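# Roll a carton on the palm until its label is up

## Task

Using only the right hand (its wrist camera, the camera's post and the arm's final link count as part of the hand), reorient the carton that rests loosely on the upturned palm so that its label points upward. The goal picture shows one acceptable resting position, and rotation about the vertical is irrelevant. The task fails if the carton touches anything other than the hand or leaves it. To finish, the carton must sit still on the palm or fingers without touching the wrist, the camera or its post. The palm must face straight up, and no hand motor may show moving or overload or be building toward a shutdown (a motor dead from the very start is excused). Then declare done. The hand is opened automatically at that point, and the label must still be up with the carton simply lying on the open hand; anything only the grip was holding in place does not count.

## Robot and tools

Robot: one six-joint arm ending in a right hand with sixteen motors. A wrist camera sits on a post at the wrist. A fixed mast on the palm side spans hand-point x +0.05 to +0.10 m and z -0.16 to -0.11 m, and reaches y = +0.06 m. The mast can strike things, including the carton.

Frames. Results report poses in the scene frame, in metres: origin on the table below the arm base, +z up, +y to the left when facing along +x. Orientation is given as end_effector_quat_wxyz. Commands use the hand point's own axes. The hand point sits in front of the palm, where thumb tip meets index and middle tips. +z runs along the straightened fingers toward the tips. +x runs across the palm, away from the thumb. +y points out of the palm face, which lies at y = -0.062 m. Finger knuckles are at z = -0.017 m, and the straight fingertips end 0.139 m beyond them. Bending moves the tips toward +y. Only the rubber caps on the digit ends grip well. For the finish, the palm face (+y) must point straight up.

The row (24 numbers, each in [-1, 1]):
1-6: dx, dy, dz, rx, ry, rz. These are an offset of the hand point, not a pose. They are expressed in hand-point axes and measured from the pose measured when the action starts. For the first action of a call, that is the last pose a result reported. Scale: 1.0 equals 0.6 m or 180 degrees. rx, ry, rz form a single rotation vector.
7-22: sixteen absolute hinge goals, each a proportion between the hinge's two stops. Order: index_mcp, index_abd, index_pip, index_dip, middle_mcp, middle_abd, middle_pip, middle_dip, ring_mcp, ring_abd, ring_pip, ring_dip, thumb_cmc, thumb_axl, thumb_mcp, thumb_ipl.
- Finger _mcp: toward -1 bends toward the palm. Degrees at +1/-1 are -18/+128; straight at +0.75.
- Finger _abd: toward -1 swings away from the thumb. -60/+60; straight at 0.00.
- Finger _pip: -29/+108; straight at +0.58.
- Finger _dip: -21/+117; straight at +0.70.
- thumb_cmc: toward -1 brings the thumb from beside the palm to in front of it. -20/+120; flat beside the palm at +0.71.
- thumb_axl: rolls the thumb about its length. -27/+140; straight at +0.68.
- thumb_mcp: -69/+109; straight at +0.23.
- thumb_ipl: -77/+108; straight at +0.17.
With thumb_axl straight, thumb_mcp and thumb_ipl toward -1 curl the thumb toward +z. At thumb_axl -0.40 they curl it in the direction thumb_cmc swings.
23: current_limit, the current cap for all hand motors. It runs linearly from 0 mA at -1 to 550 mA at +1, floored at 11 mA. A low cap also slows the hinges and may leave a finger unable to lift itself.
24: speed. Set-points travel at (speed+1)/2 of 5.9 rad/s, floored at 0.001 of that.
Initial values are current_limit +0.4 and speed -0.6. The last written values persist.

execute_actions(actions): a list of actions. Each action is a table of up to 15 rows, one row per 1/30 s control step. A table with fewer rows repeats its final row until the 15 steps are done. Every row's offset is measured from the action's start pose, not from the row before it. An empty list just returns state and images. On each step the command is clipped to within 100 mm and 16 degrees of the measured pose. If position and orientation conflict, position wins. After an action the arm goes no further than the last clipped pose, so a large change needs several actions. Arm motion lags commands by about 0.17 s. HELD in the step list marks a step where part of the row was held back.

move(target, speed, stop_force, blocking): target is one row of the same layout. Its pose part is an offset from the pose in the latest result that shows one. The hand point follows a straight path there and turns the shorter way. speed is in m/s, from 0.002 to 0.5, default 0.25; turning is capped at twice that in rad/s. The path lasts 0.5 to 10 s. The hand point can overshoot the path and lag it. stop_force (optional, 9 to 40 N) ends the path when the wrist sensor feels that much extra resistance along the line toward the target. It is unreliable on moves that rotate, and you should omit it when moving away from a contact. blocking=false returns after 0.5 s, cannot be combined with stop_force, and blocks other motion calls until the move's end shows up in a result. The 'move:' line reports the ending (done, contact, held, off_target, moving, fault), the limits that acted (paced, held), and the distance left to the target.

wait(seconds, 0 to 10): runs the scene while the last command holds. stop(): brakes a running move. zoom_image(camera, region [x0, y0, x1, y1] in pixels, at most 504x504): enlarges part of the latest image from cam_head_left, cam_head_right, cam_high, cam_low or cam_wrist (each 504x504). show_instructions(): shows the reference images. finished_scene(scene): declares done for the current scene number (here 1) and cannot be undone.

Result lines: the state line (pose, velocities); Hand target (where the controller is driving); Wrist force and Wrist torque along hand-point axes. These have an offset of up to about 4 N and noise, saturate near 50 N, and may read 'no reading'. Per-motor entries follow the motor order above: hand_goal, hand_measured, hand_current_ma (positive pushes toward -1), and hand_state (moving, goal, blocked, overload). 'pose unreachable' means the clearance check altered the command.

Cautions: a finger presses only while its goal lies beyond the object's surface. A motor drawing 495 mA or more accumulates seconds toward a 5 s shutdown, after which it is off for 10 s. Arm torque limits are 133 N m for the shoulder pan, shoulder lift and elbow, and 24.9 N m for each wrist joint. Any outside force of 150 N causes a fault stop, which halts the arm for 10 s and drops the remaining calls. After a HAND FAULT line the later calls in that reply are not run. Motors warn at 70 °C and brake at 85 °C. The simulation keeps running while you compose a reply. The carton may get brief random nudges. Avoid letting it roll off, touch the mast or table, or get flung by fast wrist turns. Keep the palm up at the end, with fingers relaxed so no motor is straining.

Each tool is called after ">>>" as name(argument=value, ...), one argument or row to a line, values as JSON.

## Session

>>> show_instructions(
)

>>> execute_actions(
  actions=[],
)

Reference images for this scene: goal picture from the wrist camera place.

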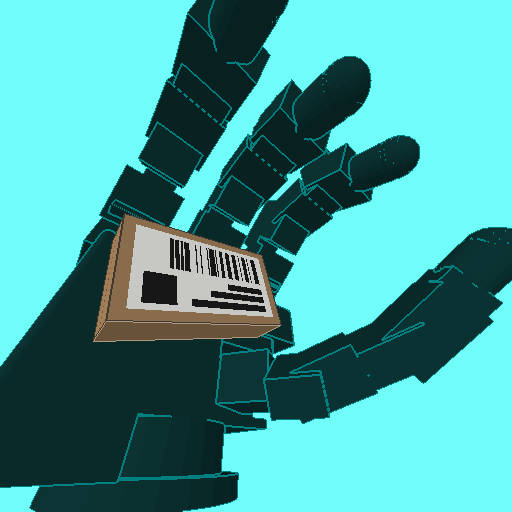

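Scene clock: 0.00 s.
end_effector_position=(+0.6038, +0.0554, +0.5115) hand_goal=(+0.046, +0.000, -0.008, +0.280, +0.046, +0.000, -0.008, +0.280, +0.046, +0.000, -0.008, +0.280, -0.104, +0.266, +0.032, -0.018) hand_measured=(+0.060, +0.000, -0.006, +0.282, +0.062, +0.000, -0.006, +0.282, +0.060, +0.000, -0.006, +0.282, -0.092, +0.270, +0.034, -0.016) hand_current_ma=(+78, +0, +14, +13, +85, +0, +15, +13, +78, +0, +15, +14, +66, +29, +14, +12) hand_state=(goal, goal, goal, goal, goal, goal, goal, goal, goal, goal, goal, goal, goal, goal, goal, goal) hand_current_limit=0.40 hand_speed=-0.60 end_effector_quat_wxyz=(+0.506, +0.470, +0.508, +0.514) end_effector_velocity=(-0.000, +0.001, +0.000) end_effector_angular_velocity=(-0.002, -0.002, +0.002)
Joint positions: [-0.155 -1.2    2.196 -4.164 -1.341 -0.023]
Joint velocities: [ 0.001  0.    -0.    -0.002  0.001 -0.002]
Wrist force (N, on the end effector, along its own x y z axes, offset not removed): no reading
Wrist torque (N m, same axes, about the end effector's origin, offset not removed): no reading
Hand target: +0.604, +0.055, +0.511; +0.506, +0.470, +0.508, +0.514

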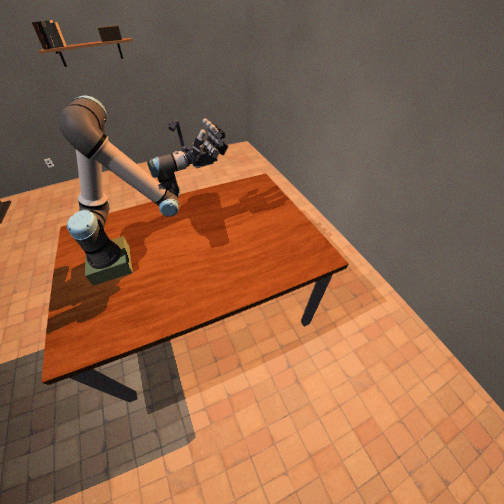

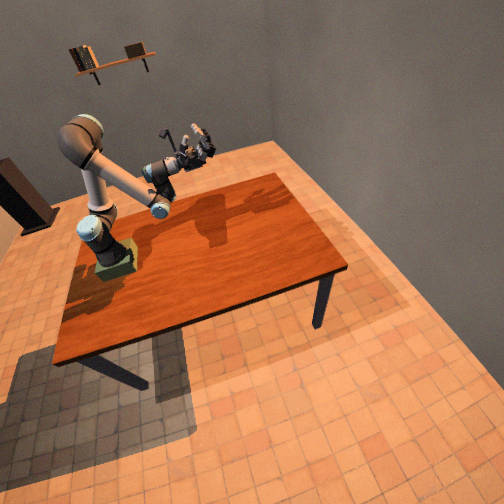

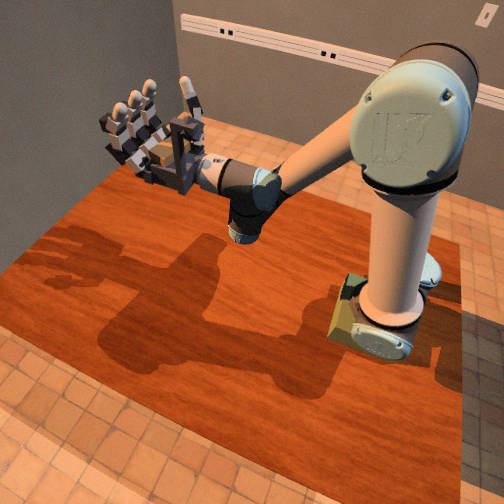

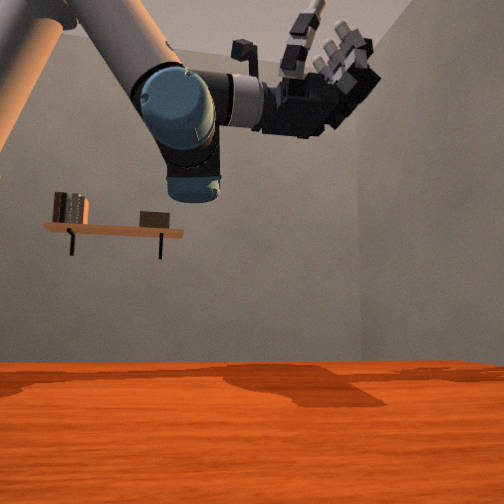

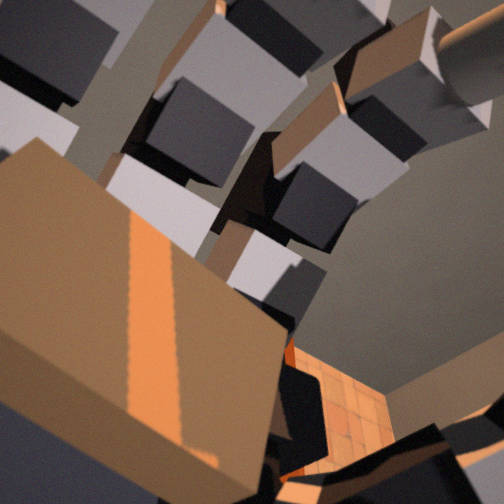

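Bigger, lying crosswise. Same approach.

>>> move(
  target=[0,0,0,0.145,0,0.008, 0.76,-0.05,0.45,-0.55, 0.76,0.0,0.45,-0.55, 0.76,0.05,0.45,-0.55, -0.104,0.266,0.032,-0.018, 0.4,-0.5],
  speed=0.11,
)

Scene clock: 4.20 s.
end_effector_position=(+0.6038, +0.0554, +0.5115) hand_goal=(+0.760, -0.050, +0.450, -0.550, +0.760, +0.000, +0.450, -0.550, +0.760, +0.050, +0.450, -0.550, -0.104, +0.266, +0.032, -0.018) hand_measured=(+0.768, -0.048, +0.450, -0.546, +0.772, +0.000, +0.450, -0.546, +0.770, +0.048, +0.450, -0.546, -0.092, +0.270, +0.032, -0.016) hand_current_ma=(+50, +12, +2, +16, +63, +0, +4, +15, +52, -14, +2, +16, +65, +29, +1, +9) hand_state=(goal, goal, goal, goal, goal, goal, goal, goal, goal, goal, goal, goal, goal, goal, goal, goal) hand_current_limit=0.40 hand_speed=-0.50 end_effector_quat_wxyz=(+0.381, +0.578, +0.605, +0.393) end_effector_velocity=(+0.001, +0.000, -0.001) end_effector_angular_velocity=(+0.002, +0.015, +0.001)
Joint positions: [-0.154 -1.584  2.24  -3.36  -1.37  -0.098]
Joint velocities: [ 0.    -0.007 -0.004  0.026 -0.    -0.001]
Wrist force (N, on the end effector, along its own x y z axes, offset not removed): [-0.5 0.0 -0.5]
Wrist torque (N m, same axes, about the end effector's origin, offset not removed): [0.23 0.12 -0.24]
Hand target: +0.604, +0.055, +0.511; +0.381, +0.579, +0.605, +0.393
Off the commanded pose: 0.000 m, 0 deg.
move: done

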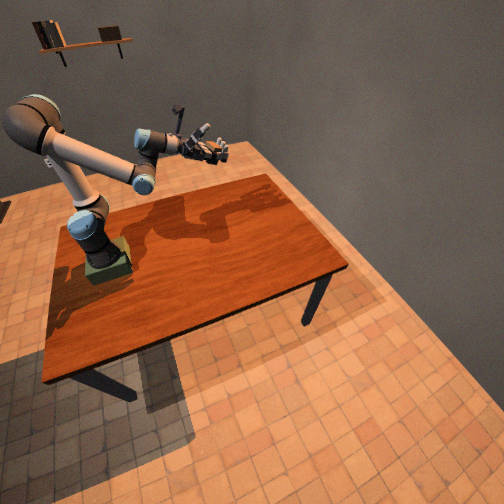

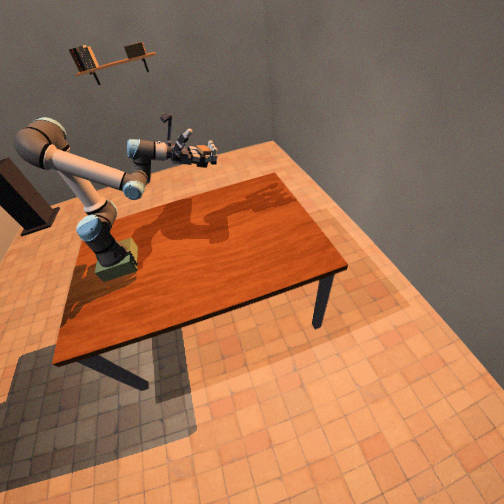

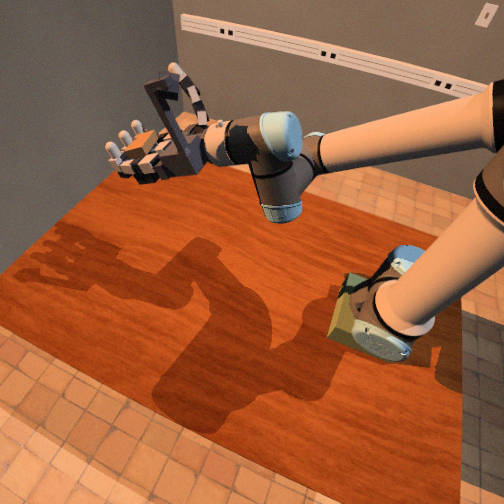

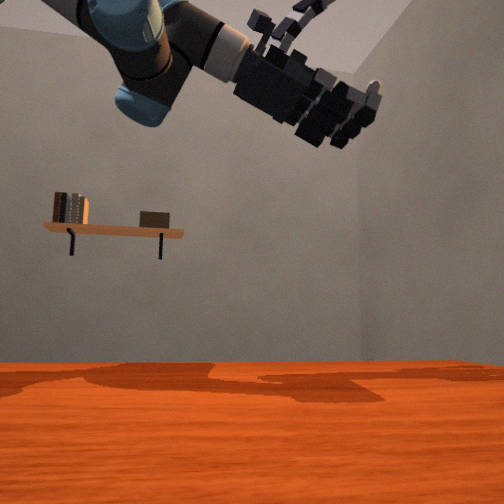

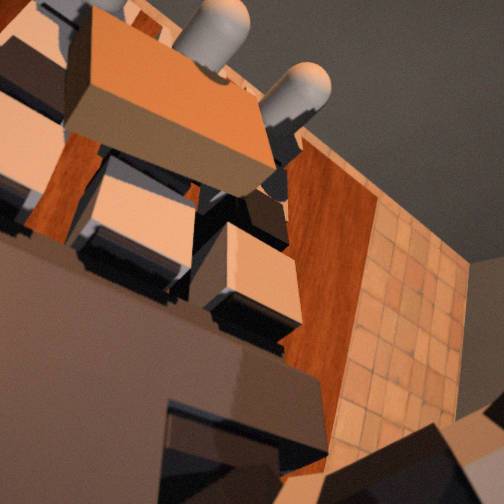

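>>> move(
  target=[0,0,0,0.07,0,0, -0.5,0,0.58,0.2, -0.5,0.0,0.58,0.2, -0.5,0,0.58,0.2, 0.1,0.266,0.032,-0.018, 0.4,-0.78],
  speed=0.1,
)

Scene clock: 9.23 s.
end_effector_position=(+0.6039, +0.0554, +0.5114) hand_goal=(-0.500, +0.000, +0.580, +0.200, -0.500, +0.000, +0.580, +0.200, -0.500, +0.000, +0.580, +0.200, +0.100, +0.266, +0.032, -0.018) hand_measured=(-0.482, -0.002, +0.580, +0.198, -0.476, +0.000, +0.580, +0.198, -0.478, +0.002, +0.582, +0.198, +0.104, +0.270, +0.032, -0.016) hand_current_ma=(+98, -13, +2, -13, +124, -1, +2, -13, +128, +12, +6, -14, +23, +29, -1, +8) hand_state=(goal, goal, goal, goal, blocked, goal, goal, goal, blocked, goal, goal, goal, goal, goal, goal, goal) hand_current_limit=0.40 hand_speed=-0.78 end_effector_quat_wxyz=(+0.315, +0.617, +0.644, +0.324) end_effector_velocity=(-0.000, -0.000, +0.001) end_effector_angular_velocity=(+0.000, -0.003, -0.000)
Joint positions: [-0.148 -1.702  2.155 -2.934 -1.402 -0.136]
Joint velocities: [-0.    -0.001 -0.    -0.002  0.001  0.001]
Wrist force (N, on the end effector, along its own x y z axes, offset not removed): [0.3 -1.2 -1.4]
Wrist torque (N m, same axes, about the end effector's origin, offset not removed): [0.12 0.02 -0.24]
Hand target: +0.604, +0.055, +0.511; +0.315, +0.617, +0.644, +0.324
Off the commanded pose: 0.000 m, 0 deg.
move: done

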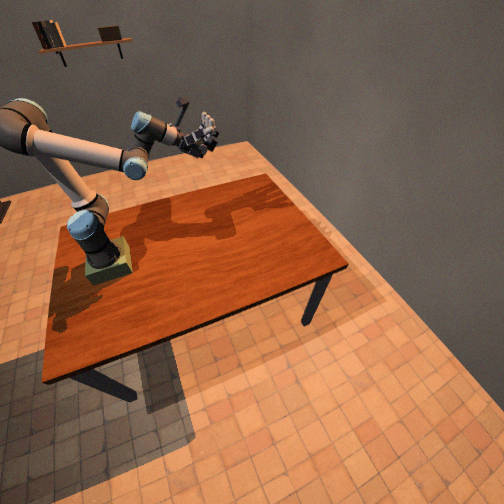

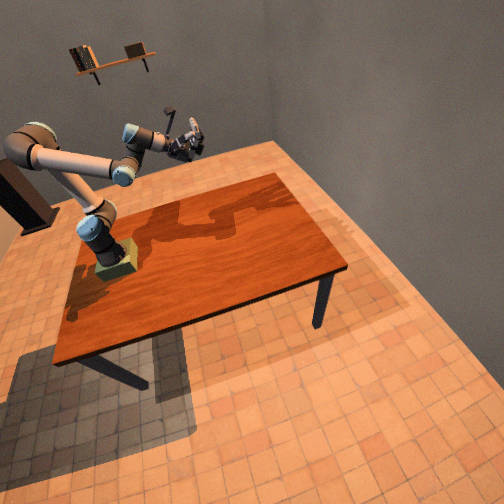

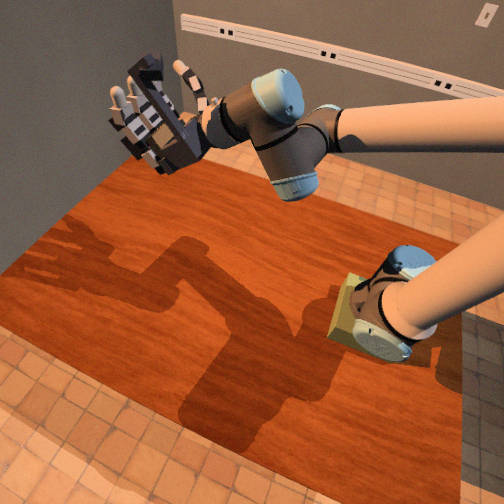

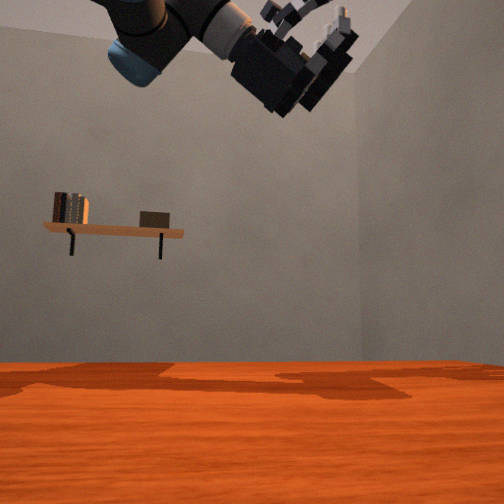

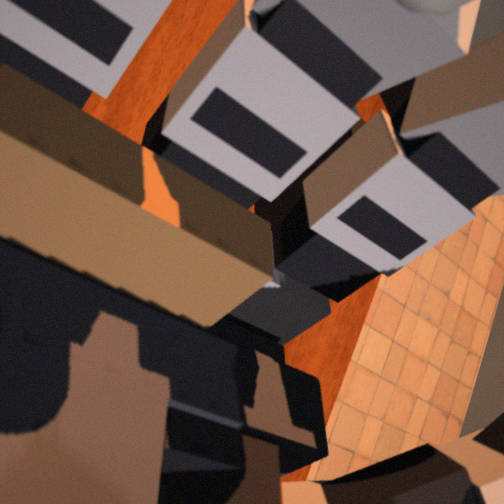

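>>> move(
  target=[0,0,0,0,0,0, -0.97,0,0.5,0.6, -0.97,0.0,0.5,0.6, -0.97,0,0.5,0.6, 0.1,0.266,0.032,-0.018, 0.3,-0.8],
)

>>> zoom_image(
  camera="cam_high",
  region=[90, 50, 230, 190],
)

Scene clock: 13.07 s.
end_effector_position=(+0.6039, +0.0554, +0.5114) hand_goal=(-0.970, +0.000, +0.500, +0.600, -0.970, +0.000, +0.500, +0.600, -0.970, +0.000, +0.500, +0.600, +0.100, +0.266, +0.032, -0.018) hand_measured=(-0.966, -0.002, +0.502, +0.596, -0.486, +0.000, +0.508, +0.598, -0.488, +0.002, +0.508, +0.598, +0.104, +0.270, +0.032, -0.016) hand_current_ma=(+25, -13, +15, -16, +358, -1, +36, -14, +357, +10, +36, -14, +23, +29, -1, +8) hand_state=(goal, goal, goal, goal, blocked, goal, goal, goal, blocked, goal, goal, goal, goal, goal, goal, goal) hand_current_limit=0.30 hand_speed=-0.80 end_effector_quat_wxyz=(+0.315, +0.617, +0.644, +0.324) end_effector_velocity=(+0.000, -0.000, +0.001) end_effector_angular_velocity=(-0.001, -0.002, +0.001)
Joint positions: [-0.148 -1.702  2.155 -2.934 -1.402 -0.136]
Joint velocities: [-0.     0.001 -0.    -0.003  0.    -0.001]
Wrist force (N, on the end effector, along its own x y z axes, offset not removed): [0.3 0.2 0.0]
Wrist torque (N m, same axes, about the end effector's origin, offset not removed): [0.06 0.01 -0.15]
Hand target: +0.604, +0.055, +0.511; +0.315, +0.617, +0.644, +0.324
Off the commanded pose: 0.000 m, 0 deg.
move: done

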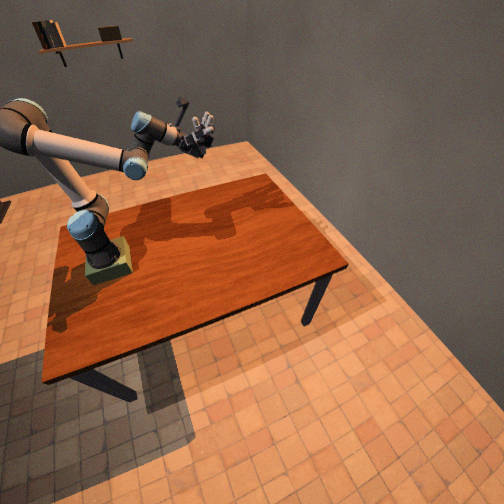

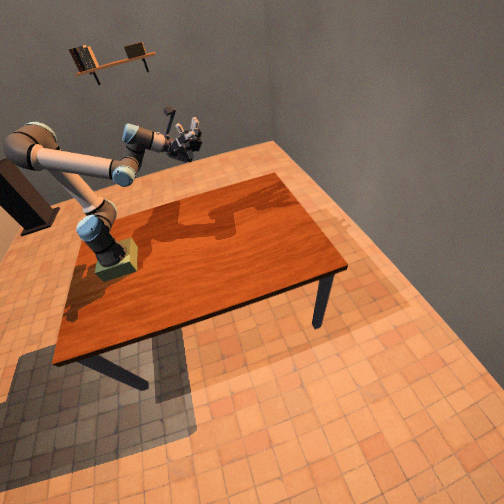

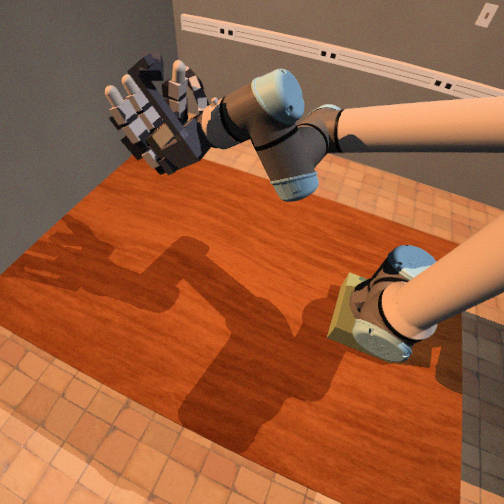

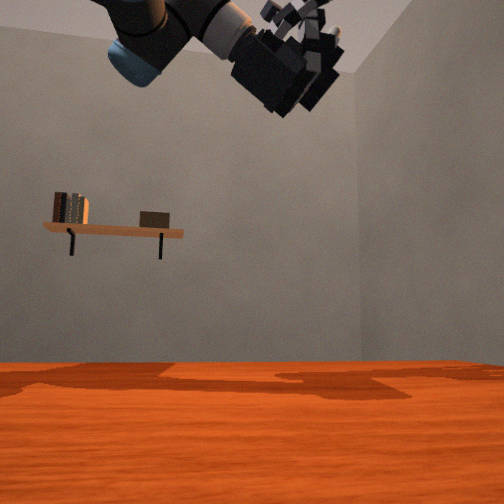

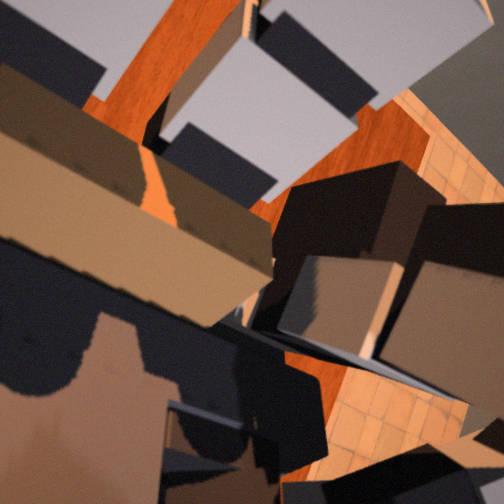

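Region (90, 50, 230, 190) of cam_high's 504x504 image, scaled by 3.600, with more detail than that image has.

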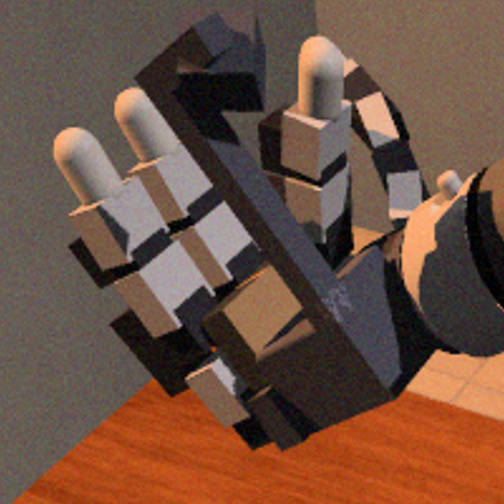

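>>> move(
  target=[0,0,0,-0.27,0,0, -0.5,0,0.5,0.5, -0.56,0.0,0.5,0.5, -0.56,0,0.5,0.5, -0.1,0.266,0.032,-0.018, 0.3,-0.7],
  speed=0.22,
)

>>> move(
  target=[0,0,0,0,0,0, 0.9,0,-0.6,-0.8, 0.9,0.0,-0.6,-0.8, 0.9,0,-0.6,-0.8, -0.1,0.266,0.032,-0.018, 0.3,-0.65],
)

>>> zoom_image(
  camera="cam_high",
  region=[70, 60, 230, 220],
)

Scene clock: 20.10 s.
end_effector_position=(+0.6037, +0.0554, +0.5114) hand_goal=(-0.500, +0.000, +0.500, +0.500, -0.560, +0.000, +0.500, +0.500, -0.560, +0.000, +0.500, +0.500, -0.100, +0.266, +0.032, -0.018) hand_measured=(-0.500, -0.002, +0.502, +0.502, -0.488, +0.000, +0.502, +0.502, -0.488, +0.002, +0.502, +0.502, -0.088, +0.270, +0.032, -0.016) hand_current_ma=(+3, -14, +10, +14, +358, -1, +11, +13, +357, +7, +11, +14, +65, +28, -3, +8) hand_state=(goal, goal, goal, goal, blocked, goal, goal, goal, blocked, goal, goal, goal, goal, goal, goal, goal) hand_current_limit=0.30 hand_speed=-0.70 end_effector_quat_wxyz=(+0.541, +0.432, +0.454, +0.560) end_effector_velocity=(+0.001, -0.001, +0.000) end_effector_angular_velocity=(+0.003, -0.010, -0.002)
Joint positions: [-0.136 -1.059  2.103 -4.389 -1.368  0.036]
Joint velocities: [ 0.001  0.008 -0.008 -0.01  -0.003  0.004]
Wrist force (N, on the end effector, along its own x y z axes, offset not removed): [0.2 -0.4 -0.6]
Wrist torque (N m, same axes, about the end effector's origin, offset not removed): [-0.17 -0.01 -0.16]
Hand target: +0.604, +0.055, +0.511; +0.541, +0.432, +0.454, +0.561
Off the commanded pose: 0.000 m, 0 deg.
move: done

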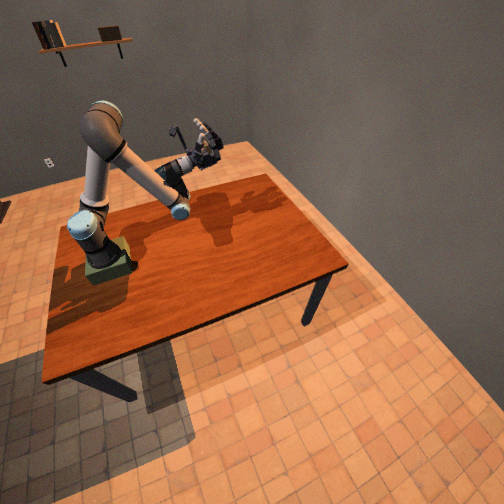

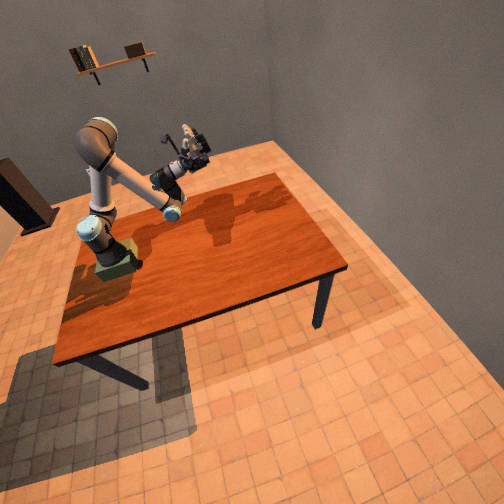

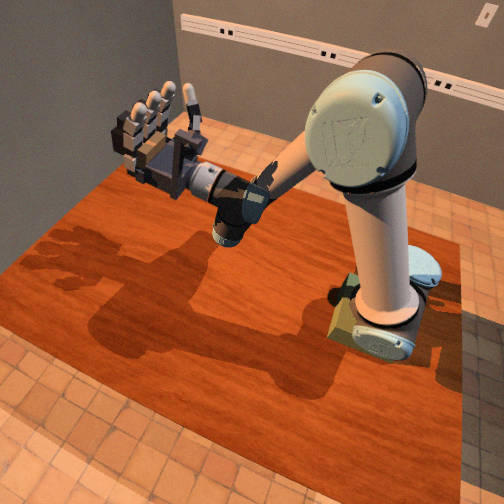

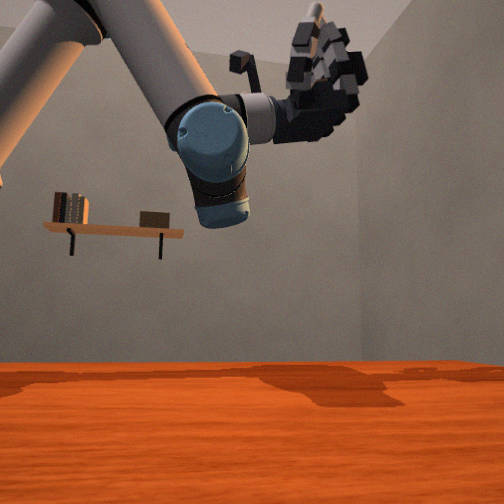

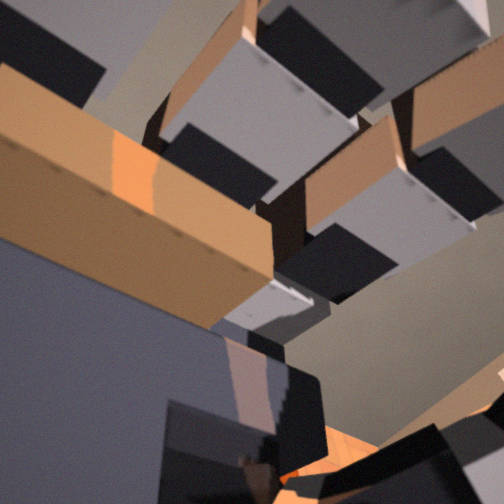

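Scene clock: 22.17 s.
end_effector_position=(+0.6037, +0.0555, +0.5114) hand_goal=(+0.900, +0.000, -0.600, -0.800, +0.900, +0.000, -0.600, -0.800, +0.900, +0.000, -0.600, -0.800, -0.100, +0.266, +0.032, -0.018) hand_measured=(+0.906, -0.002, -0.598, -0.798, +0.908, +0.000, -0.598, -0.798, +0.906, +0.002, -0.598, -0.798, -0.088, +0.270, +0.032, -0.016) hand_current_ma=(+36, -14, +10, +12, +39, -1, +10, +12, +36, +7, +10, +12, +64, +27, -3, +8) hand_state=(goal, goal, goal, goal, goal, goal, goal, goal, goal, goal, goal, goal, goal, goal, goal, goal) hand_current_limit=0.30 hand_speed=-0.65 end_effector_quat_wxyz=(+0.541, +0.432, +0.454, +0.560) end_effector_velocity=(-0.000, +0.001, +0.000) end_effector_angular_velocity=(-0.002, +0.000, +0.001)
Joint positions: [-0.136 -1.059  2.103 -4.389 -1.368  0.036]
Joint velocities: [ 0.001 -0.001  0.     0.001  0.001 -0.001]
Wrist force (N, on the end effector, along its own x y z axes, offset not removed): [-0.8 -1.9 -0.2]
Wrist torque (N m, same axes, about the end effector's origin, offset not removed): [-0.23 0.11 -0.26]
Hand target: +0.604, +0.055, +0.511; +0.541, +0.432, +0.454, +0.560
Off the commanded pose: 0.000 m, 0 deg.
move: done

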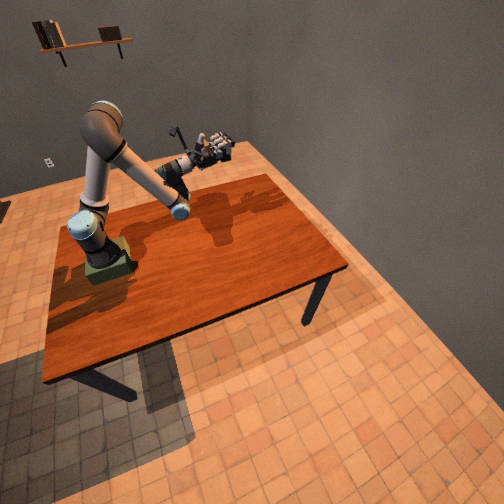

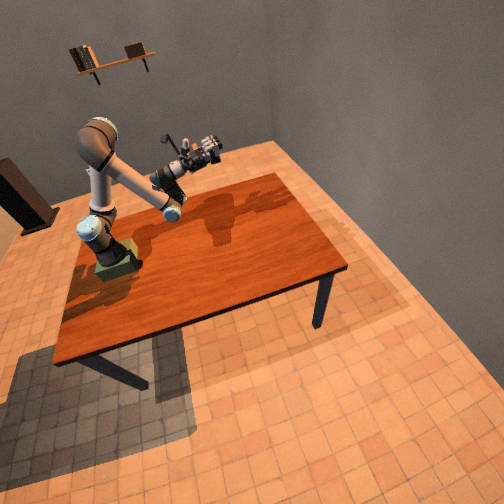

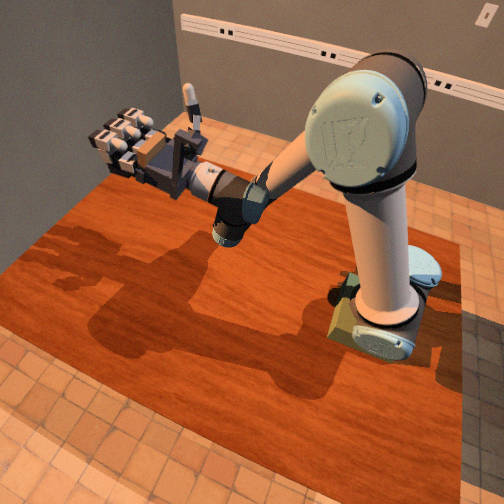

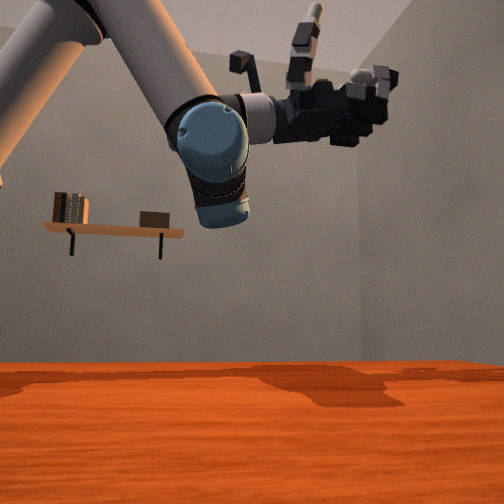

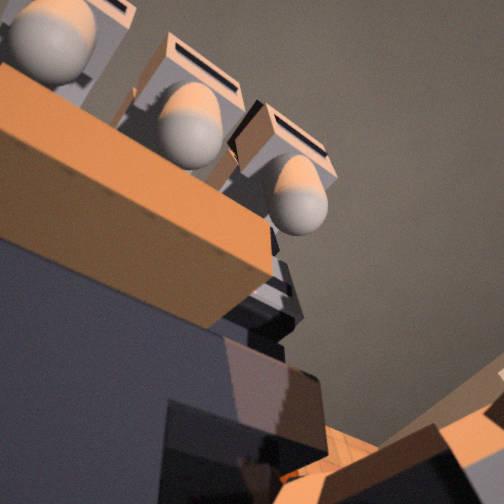

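Region (70, 60, 230, 220) of cam_high's 504x504 image, scaled by 3.150, with more detail than that image has.

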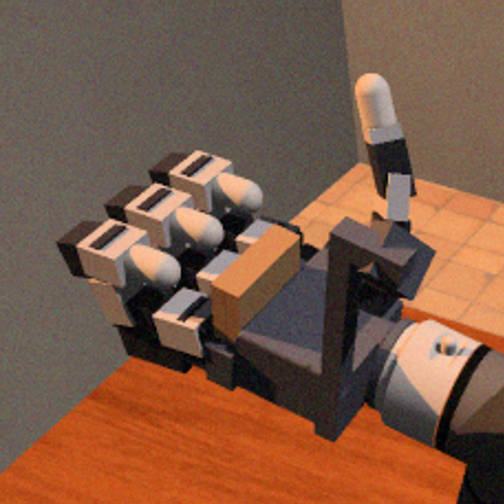

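>>> execute_actions(
  actions=[
    [[0,0,0,0,0,0, 0.9,0,-0.6,-0.8, 0.55,0.0,-0.85,-0.6, 0.9,0,-0.6,-0.8, -0.1,0.266,0.032,-0.018, 0.5,-0.65]],
    [[0,0,0,0,0,0, 0.9,0,-0.6,-0.8, 0.4,0.0,-0.82,-0.55, 0.9,0,-0.6,-0.8, -0.1,0.266,0.032,-0.018, 0.5,-0.85]],
    [[0,0,0,0,0,0, 0.9,0,-0.6,-0.8, 0.27,0.0,-0.76,-0.5, 0.9,0,-0.6,-0.8, -0.1,0.266,0.032,-0.018, 0.5,-0.85]],
  ],
)

Scene clock: 27.30 s.
end_effector_position=(+0.6037, +0.0554, +0.5114) hand_goal=(+0.900, +0.000, -0.600, -0.800, +0.270, +0.000, -0.760, -0.500, +0.900, +0.000, -0.600, -0.800, -0.100, +0.266, +0.032, -0.018) hand_measured=(+0.906, -0.002, -0.598, -0.798, +0.484, +0.000, -0.798, -0.566, +0.906, +0.002, -0.598, -0.798, -0.088, +0.270, +0.032, -0.016) hand_current_ma=(+36, -14, +10, +12, +412, -1, -190, -335, +36, +7, +10, +12, +64, +27, -3, +8) hand_state=(goal, goal, goal, goal, blocked, goal, blocked, blocked, goal, goal, goal, goal, goal, goal, goal, goal) hand_current_limit=0.50 hand_speed=-0.85 end_effector_quat_wxyz=(+0.541, +0.432, +0.454, +0.560) end_effector_velocity=(-0.000, -0.001, +0.000) end_effector_angular_velocity=(+0.001, -0.002, -0.002)
Joint positions: [-0.136 -1.059  2.103 -4.389 -1.368  0.036]
Joint velocities: [-0.001 -0.     0.    -0.002 -0.002  0.001]
Wrist force (N, on the end effector, along its own x y z axes, offset not removed): [0.7 0.5 -0.1]
Wrist torque (N m, same axes, about the end effector's origin, offset not removed): [0.17 -0.11 -0.21]
Hand target: +0.604, +0.055, +0.511; +0.541, +0.432, +0.454, +0.560
Off the commanded pose: 0.000 m, 0 deg.
Step readings (end_effector_position; steps 1 to 15: 1st action; 16 to 30: 2nd action; 31 to 45: 3rd action):
0: (+0.6037, +0.0554, +0.5114)
1: (+0.6037, +0.0554, +0.5114)
2: (+0.6037, +0.0554, +0.5114)
4: (+0.6037, +0.0554, +0.5114)
8: (+0.6037, +0.0554, +0.5114)
15: (+0.6037, +0.0554, +0.5114)
16: (+0.6037, +0.0554, +0.5114)
17: (+0.6037, +0.0554, +0.5114)
19: (+0.6037, +0.0554, +0.5114)
23: (+0.6037, +0.0554, +0.5114)
30: (+0.6037, +0.0554, +0.5114)
31: (+0.6037, +0.0554, +0.5114)
32: (+0.6037, +0.0554, +0.5114)
34: (+0.6037, +0.0554, +0.5114)
38: (+0.6037, +0.0554, +0.5114)
45: end_effector_position above

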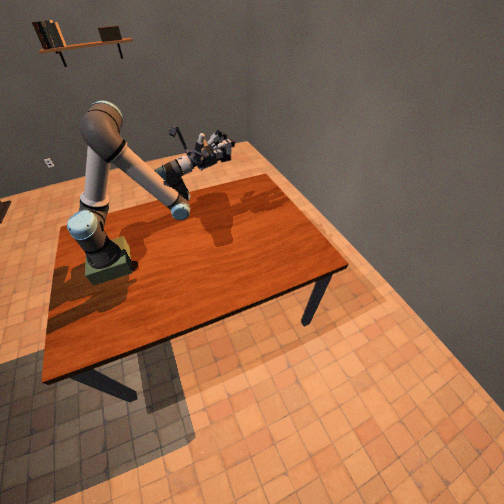

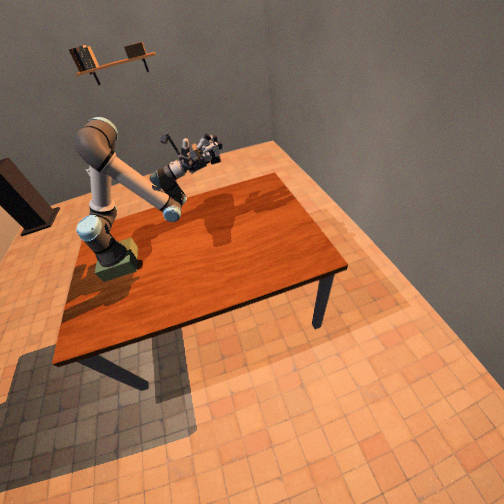

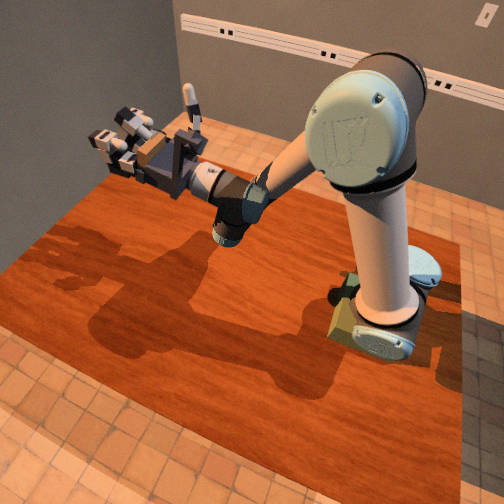

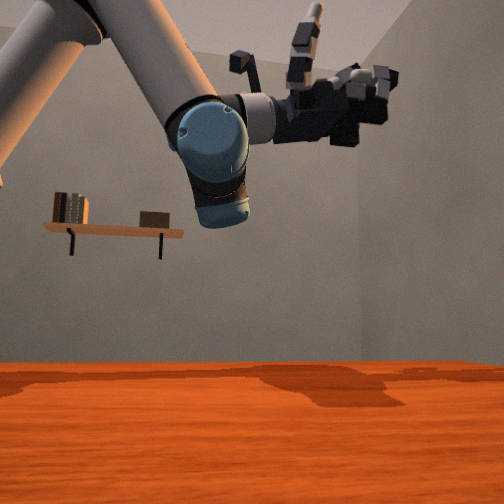

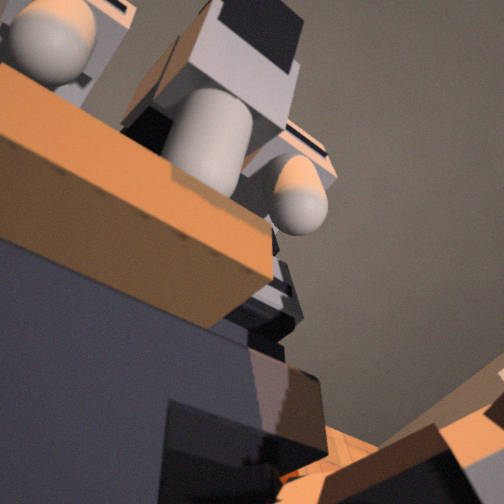

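>>> execute_actions(
  actions=[
    [[0,0,0,0,0,0, 0.9,0,-0.6,-0.8, 0.75,0.0,-0.8,-0.57, 0.8,-0.2,-0.97,-0.68, -0.1,0.266,0.032,-0.018, 0.5,-0.5]],
    [[0,0,0,0,0,0, 0.9,0,-0.6,-0.8, 0.75,0.0,-0.97,-0.68, 0.75,-0.2,-0.97,-0.68, -0.1,0.266,0.032,-0.018, 0.5,-0.65]],
    [[0,0,0,0,0,0, 0.9,0,-0.6,-0.8, 0.45,0.0,-0.97,-0.68, 0.45,-0.2,-0.97,-0.68, -0.1,0.266,0.032,-0.018, 0.5,-0.65]],
  ],
)

Scene clock: 32.33 s.
end_effector_position=(+0.6037, +0.0554, +0.5114) hand_goal=(+0.900, +0.000, -0.600, -0.800, +0.450, +0.000, -0.970, -0.680, +0.450, -0.200, -0.970, -0.680, -0.100, +0.266, +0.032, -0.018) hand_measured=(+0.906, -0.002, -0.598, -0.798, +0.494, +0.000, -0.960, -0.682, +0.474, -0.198, -0.968, -0.684, -0.088, +0.270, +0.032, -0.016) hand_current_ma=(+36, -14, +10, +12, +230, -1, +59, -10, +142, +10, +19, -20, +64, +27, -3, +8) hand_state=(goal, goal, goal, goal, moving, goal, moving, moving, moving, goal, moving, goal, goal, goal, goal, goal) hand_current_limit=0.50 hand_speed=-0.65 end_effector_quat_wxyz=(+0.541, +0.432, +0.454, +0.560) end_effector_velocity=(-0.000, +0.001, +0.000) end_effector_angular_velocity=(-0.001, -0.000, +0.000)
Joint positions: [-0.136 -1.059  2.103 -4.389 -1.368  0.036]
Joint velocities: [ 0.001 -0.001  0.     0.    -0.    -0.001]
Wrist force (N, on the end effector, along its own x y z axes, offset not removed): [-0.8 1.1 -1.1]
Wrist torque (N m, same axes, about the end effector's origin, offset not removed): [0.24 0.21 -0.27]
Hand target: +0.604, +0.055, +0.511; +0.541, +0.432, +0.454, +0.560
Off the commanded pose: 0.000 m, 0 deg.
Step readings (end_effector_position; steps 1 to 15: 1st action; 16 to 30: 2nd action; 31 to 45: 3rd action):
0: (+0.6037, +0.0554, +0.5114)
1: (+0.6037, +0.0554, +0.5114)
2: (+0.6037, +0.0554, +0.5114)
4: (+0.6037, +0.0554, +0.5114)
8: (+0.6037, +0.0554, +0.5114)
15: (+0.6037, +0.0554, +0.5114)
16: (+0.6037, +0.0554, +0.5114)
17: (+0.6037, +0.0554, +0.5114)
19: (+0.6037, +0.0554, +0.5114)
23: (+0.6037, +0.0554, +0.5114)
30: (+0.6037, +0.0554, +0.5114)
31: (+0.6037, +0.0554, +0.5114)
32: (+0.6037, +0.0554, +0.5114)
34: (+0.6037, +0.0554, +0.5114)
38: (+0.6037, +0.0554, +0.5114)
45: end_effector_position above

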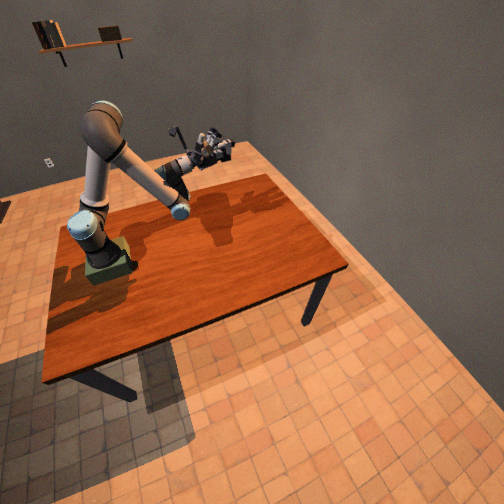

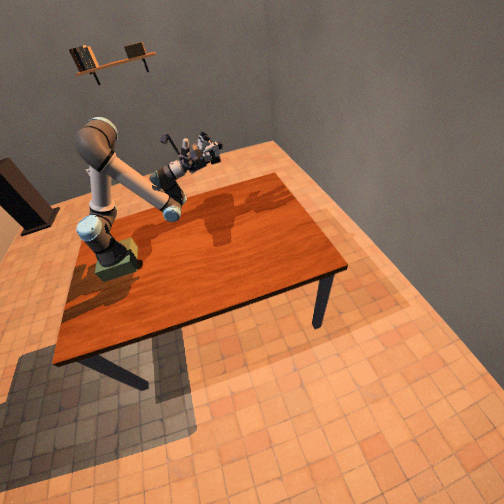

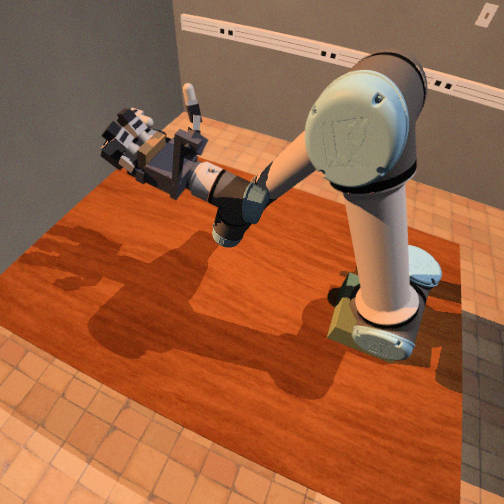

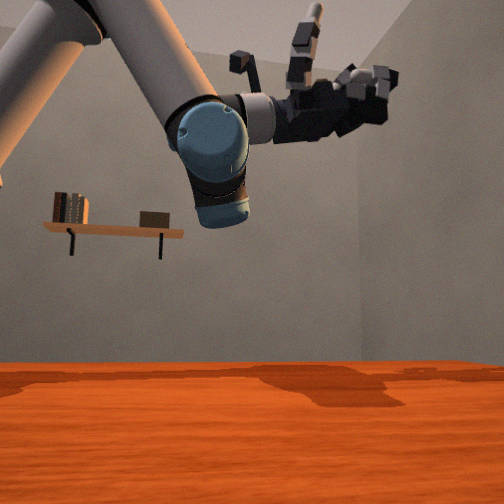

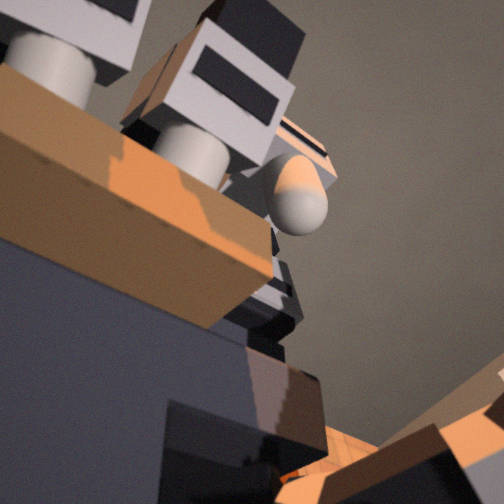

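>>> execute_actions(
  actions=[
    [[0,0,0,0,0,0, 0.9,0,-0.6,-0.8, 0.44,0.0,-0.88,-0.62, 0.42,-0.2,-0.88,-0.62, -0.1,0.266,0.032,-0.018, 0.75,-0.9]],
    [[0,0,0,0,0,0, 0.9,0,-0.6,-0.8, 0.43,0.0,-0.8,-0.56, 0.41,-0.2,-0.8,-0.56, -0.1,0.266,0.032,-0.018, 0.75,-0.9]],
    [[0,0,0,0,0,0, 0.9,0,-0.6,-0.8, 0.4,0.0,-0.76,-0.53, 0.38,-0.2,-0.76,-0.53, -0.1,0.266,0.032,-0.018, 0.75,-0.9]],
  ],
)

Scene clock: 37.30 s.
end_effector_position=(+0.6037, +0.0554, +0.5114) hand_goal=(+0.900, +0.000, -0.600, -0.800, +0.400, +0.000, -0.760, -0.530, +0.380, -0.200, -0.760, -0.530, -0.100, +0.266, +0.032, -0.018) hand_measured=(+0.906, -0.002, -0.598, -0.798, +0.466, +0.000, -0.800, -0.610, +0.438, -0.204, -0.812, -0.644, -0.088, +0.270, +0.032, -0.016) hand_current_ma=(+36, -14, +10, +12, +352, -1, -203, -408, +329, -16, -260, -481, +64, +27, -3, +8) hand_state=(goal, goal, goal, goal, blocked, goal, blocked, blocked, blocked, goal, blocked, blocked, goal, goal, goal, goal) hand_current_limit=0.75 hand_speed=-0.90 end_effector_quat_wxyz=(+0.541, +0.432, +0.454, +0.560) end_effector_velocity=(-0.000, +0.000, +0.000) end_effector_angular_velocity=(-0.000, -0.001, -0.001)
Joint positions: [-0.136 -1.059  2.103 -4.389 -1.368  0.036]
Joint velocities: [ 0.001 -0.001  0.    -0.001 -0.001 -0.   ]
Wrist force (N, on the end effector, along its own x y z axes, offset not removed): [-0.2 -1.2 -1.8]
Wrist torque (N m, same axes, about the end effector's origin, offset not removed): [0.00 0.12 -0.29]
Hand target: +0.604, +0.055, +0.511; +0.541, +0.432, +0.454, +0.560
Off the commanded pose: 0.000 m, 0 deg.
Step readings (end_effector_position; steps 1 to 15: 1st action; 16 to 30: 2nd action; 31 to 45: 3rd action):
0: (+0.6037, +0.0554, +0.5114)
1: (+0.6037, +0.0554, +0.5114)
2: (+0.6037, +0.0554, +0.5114)
4: (+0.6037, +0.0554, +0.5114)
8: (+0.6037, +0.0554, +0.5114)
15: (+0.6037, +0.0554, +0.5114)
16: (+0.6037, +0.0554, +0.5114)
17: (+0.6037, +0.0554, +0.5114)
19: (+0.6037, +0.0554, +0.5114)
23: (+0.6037, +0.0554, +0.5114)
30: (+0.6037, +0.0554, +0.5114)
31: (+0.6037, +0.0554, +0.5114)
32: (+0.6037, +0.0554, +0.5114)
34: (+0.6037, +0.0554, +0.5114)
38: (+0.6037, +0.0554, +0.5114)
45: end_effector_position above

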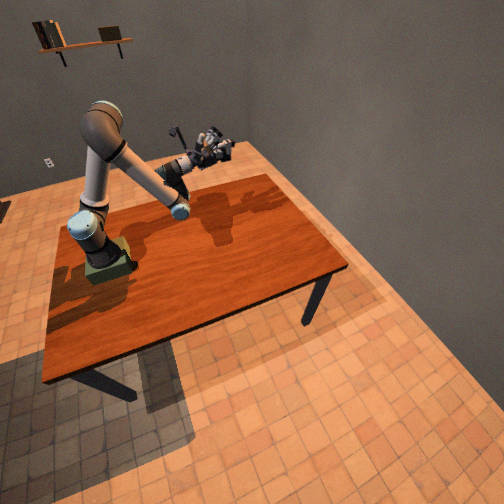

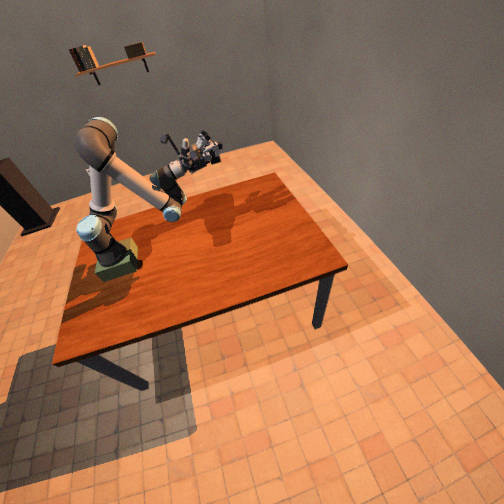

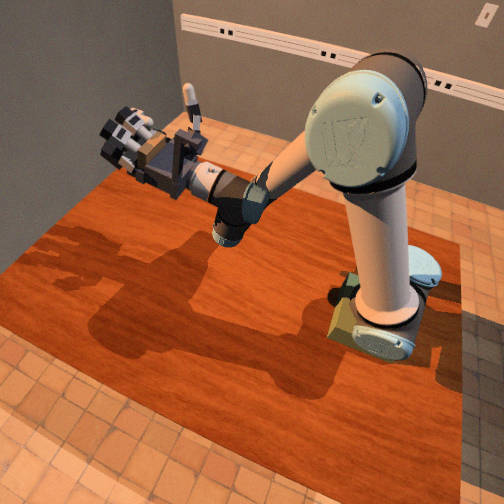

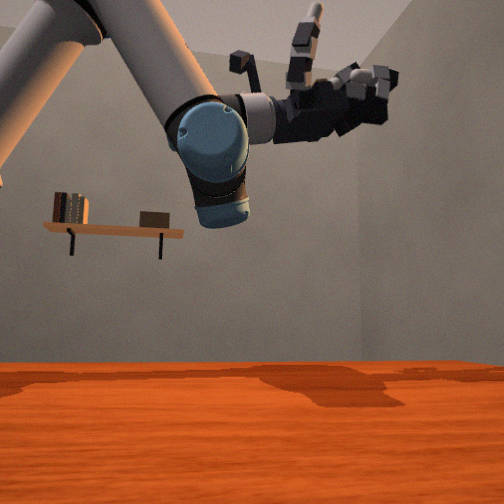

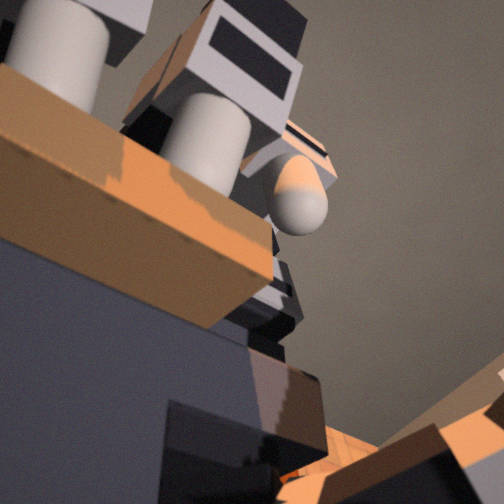

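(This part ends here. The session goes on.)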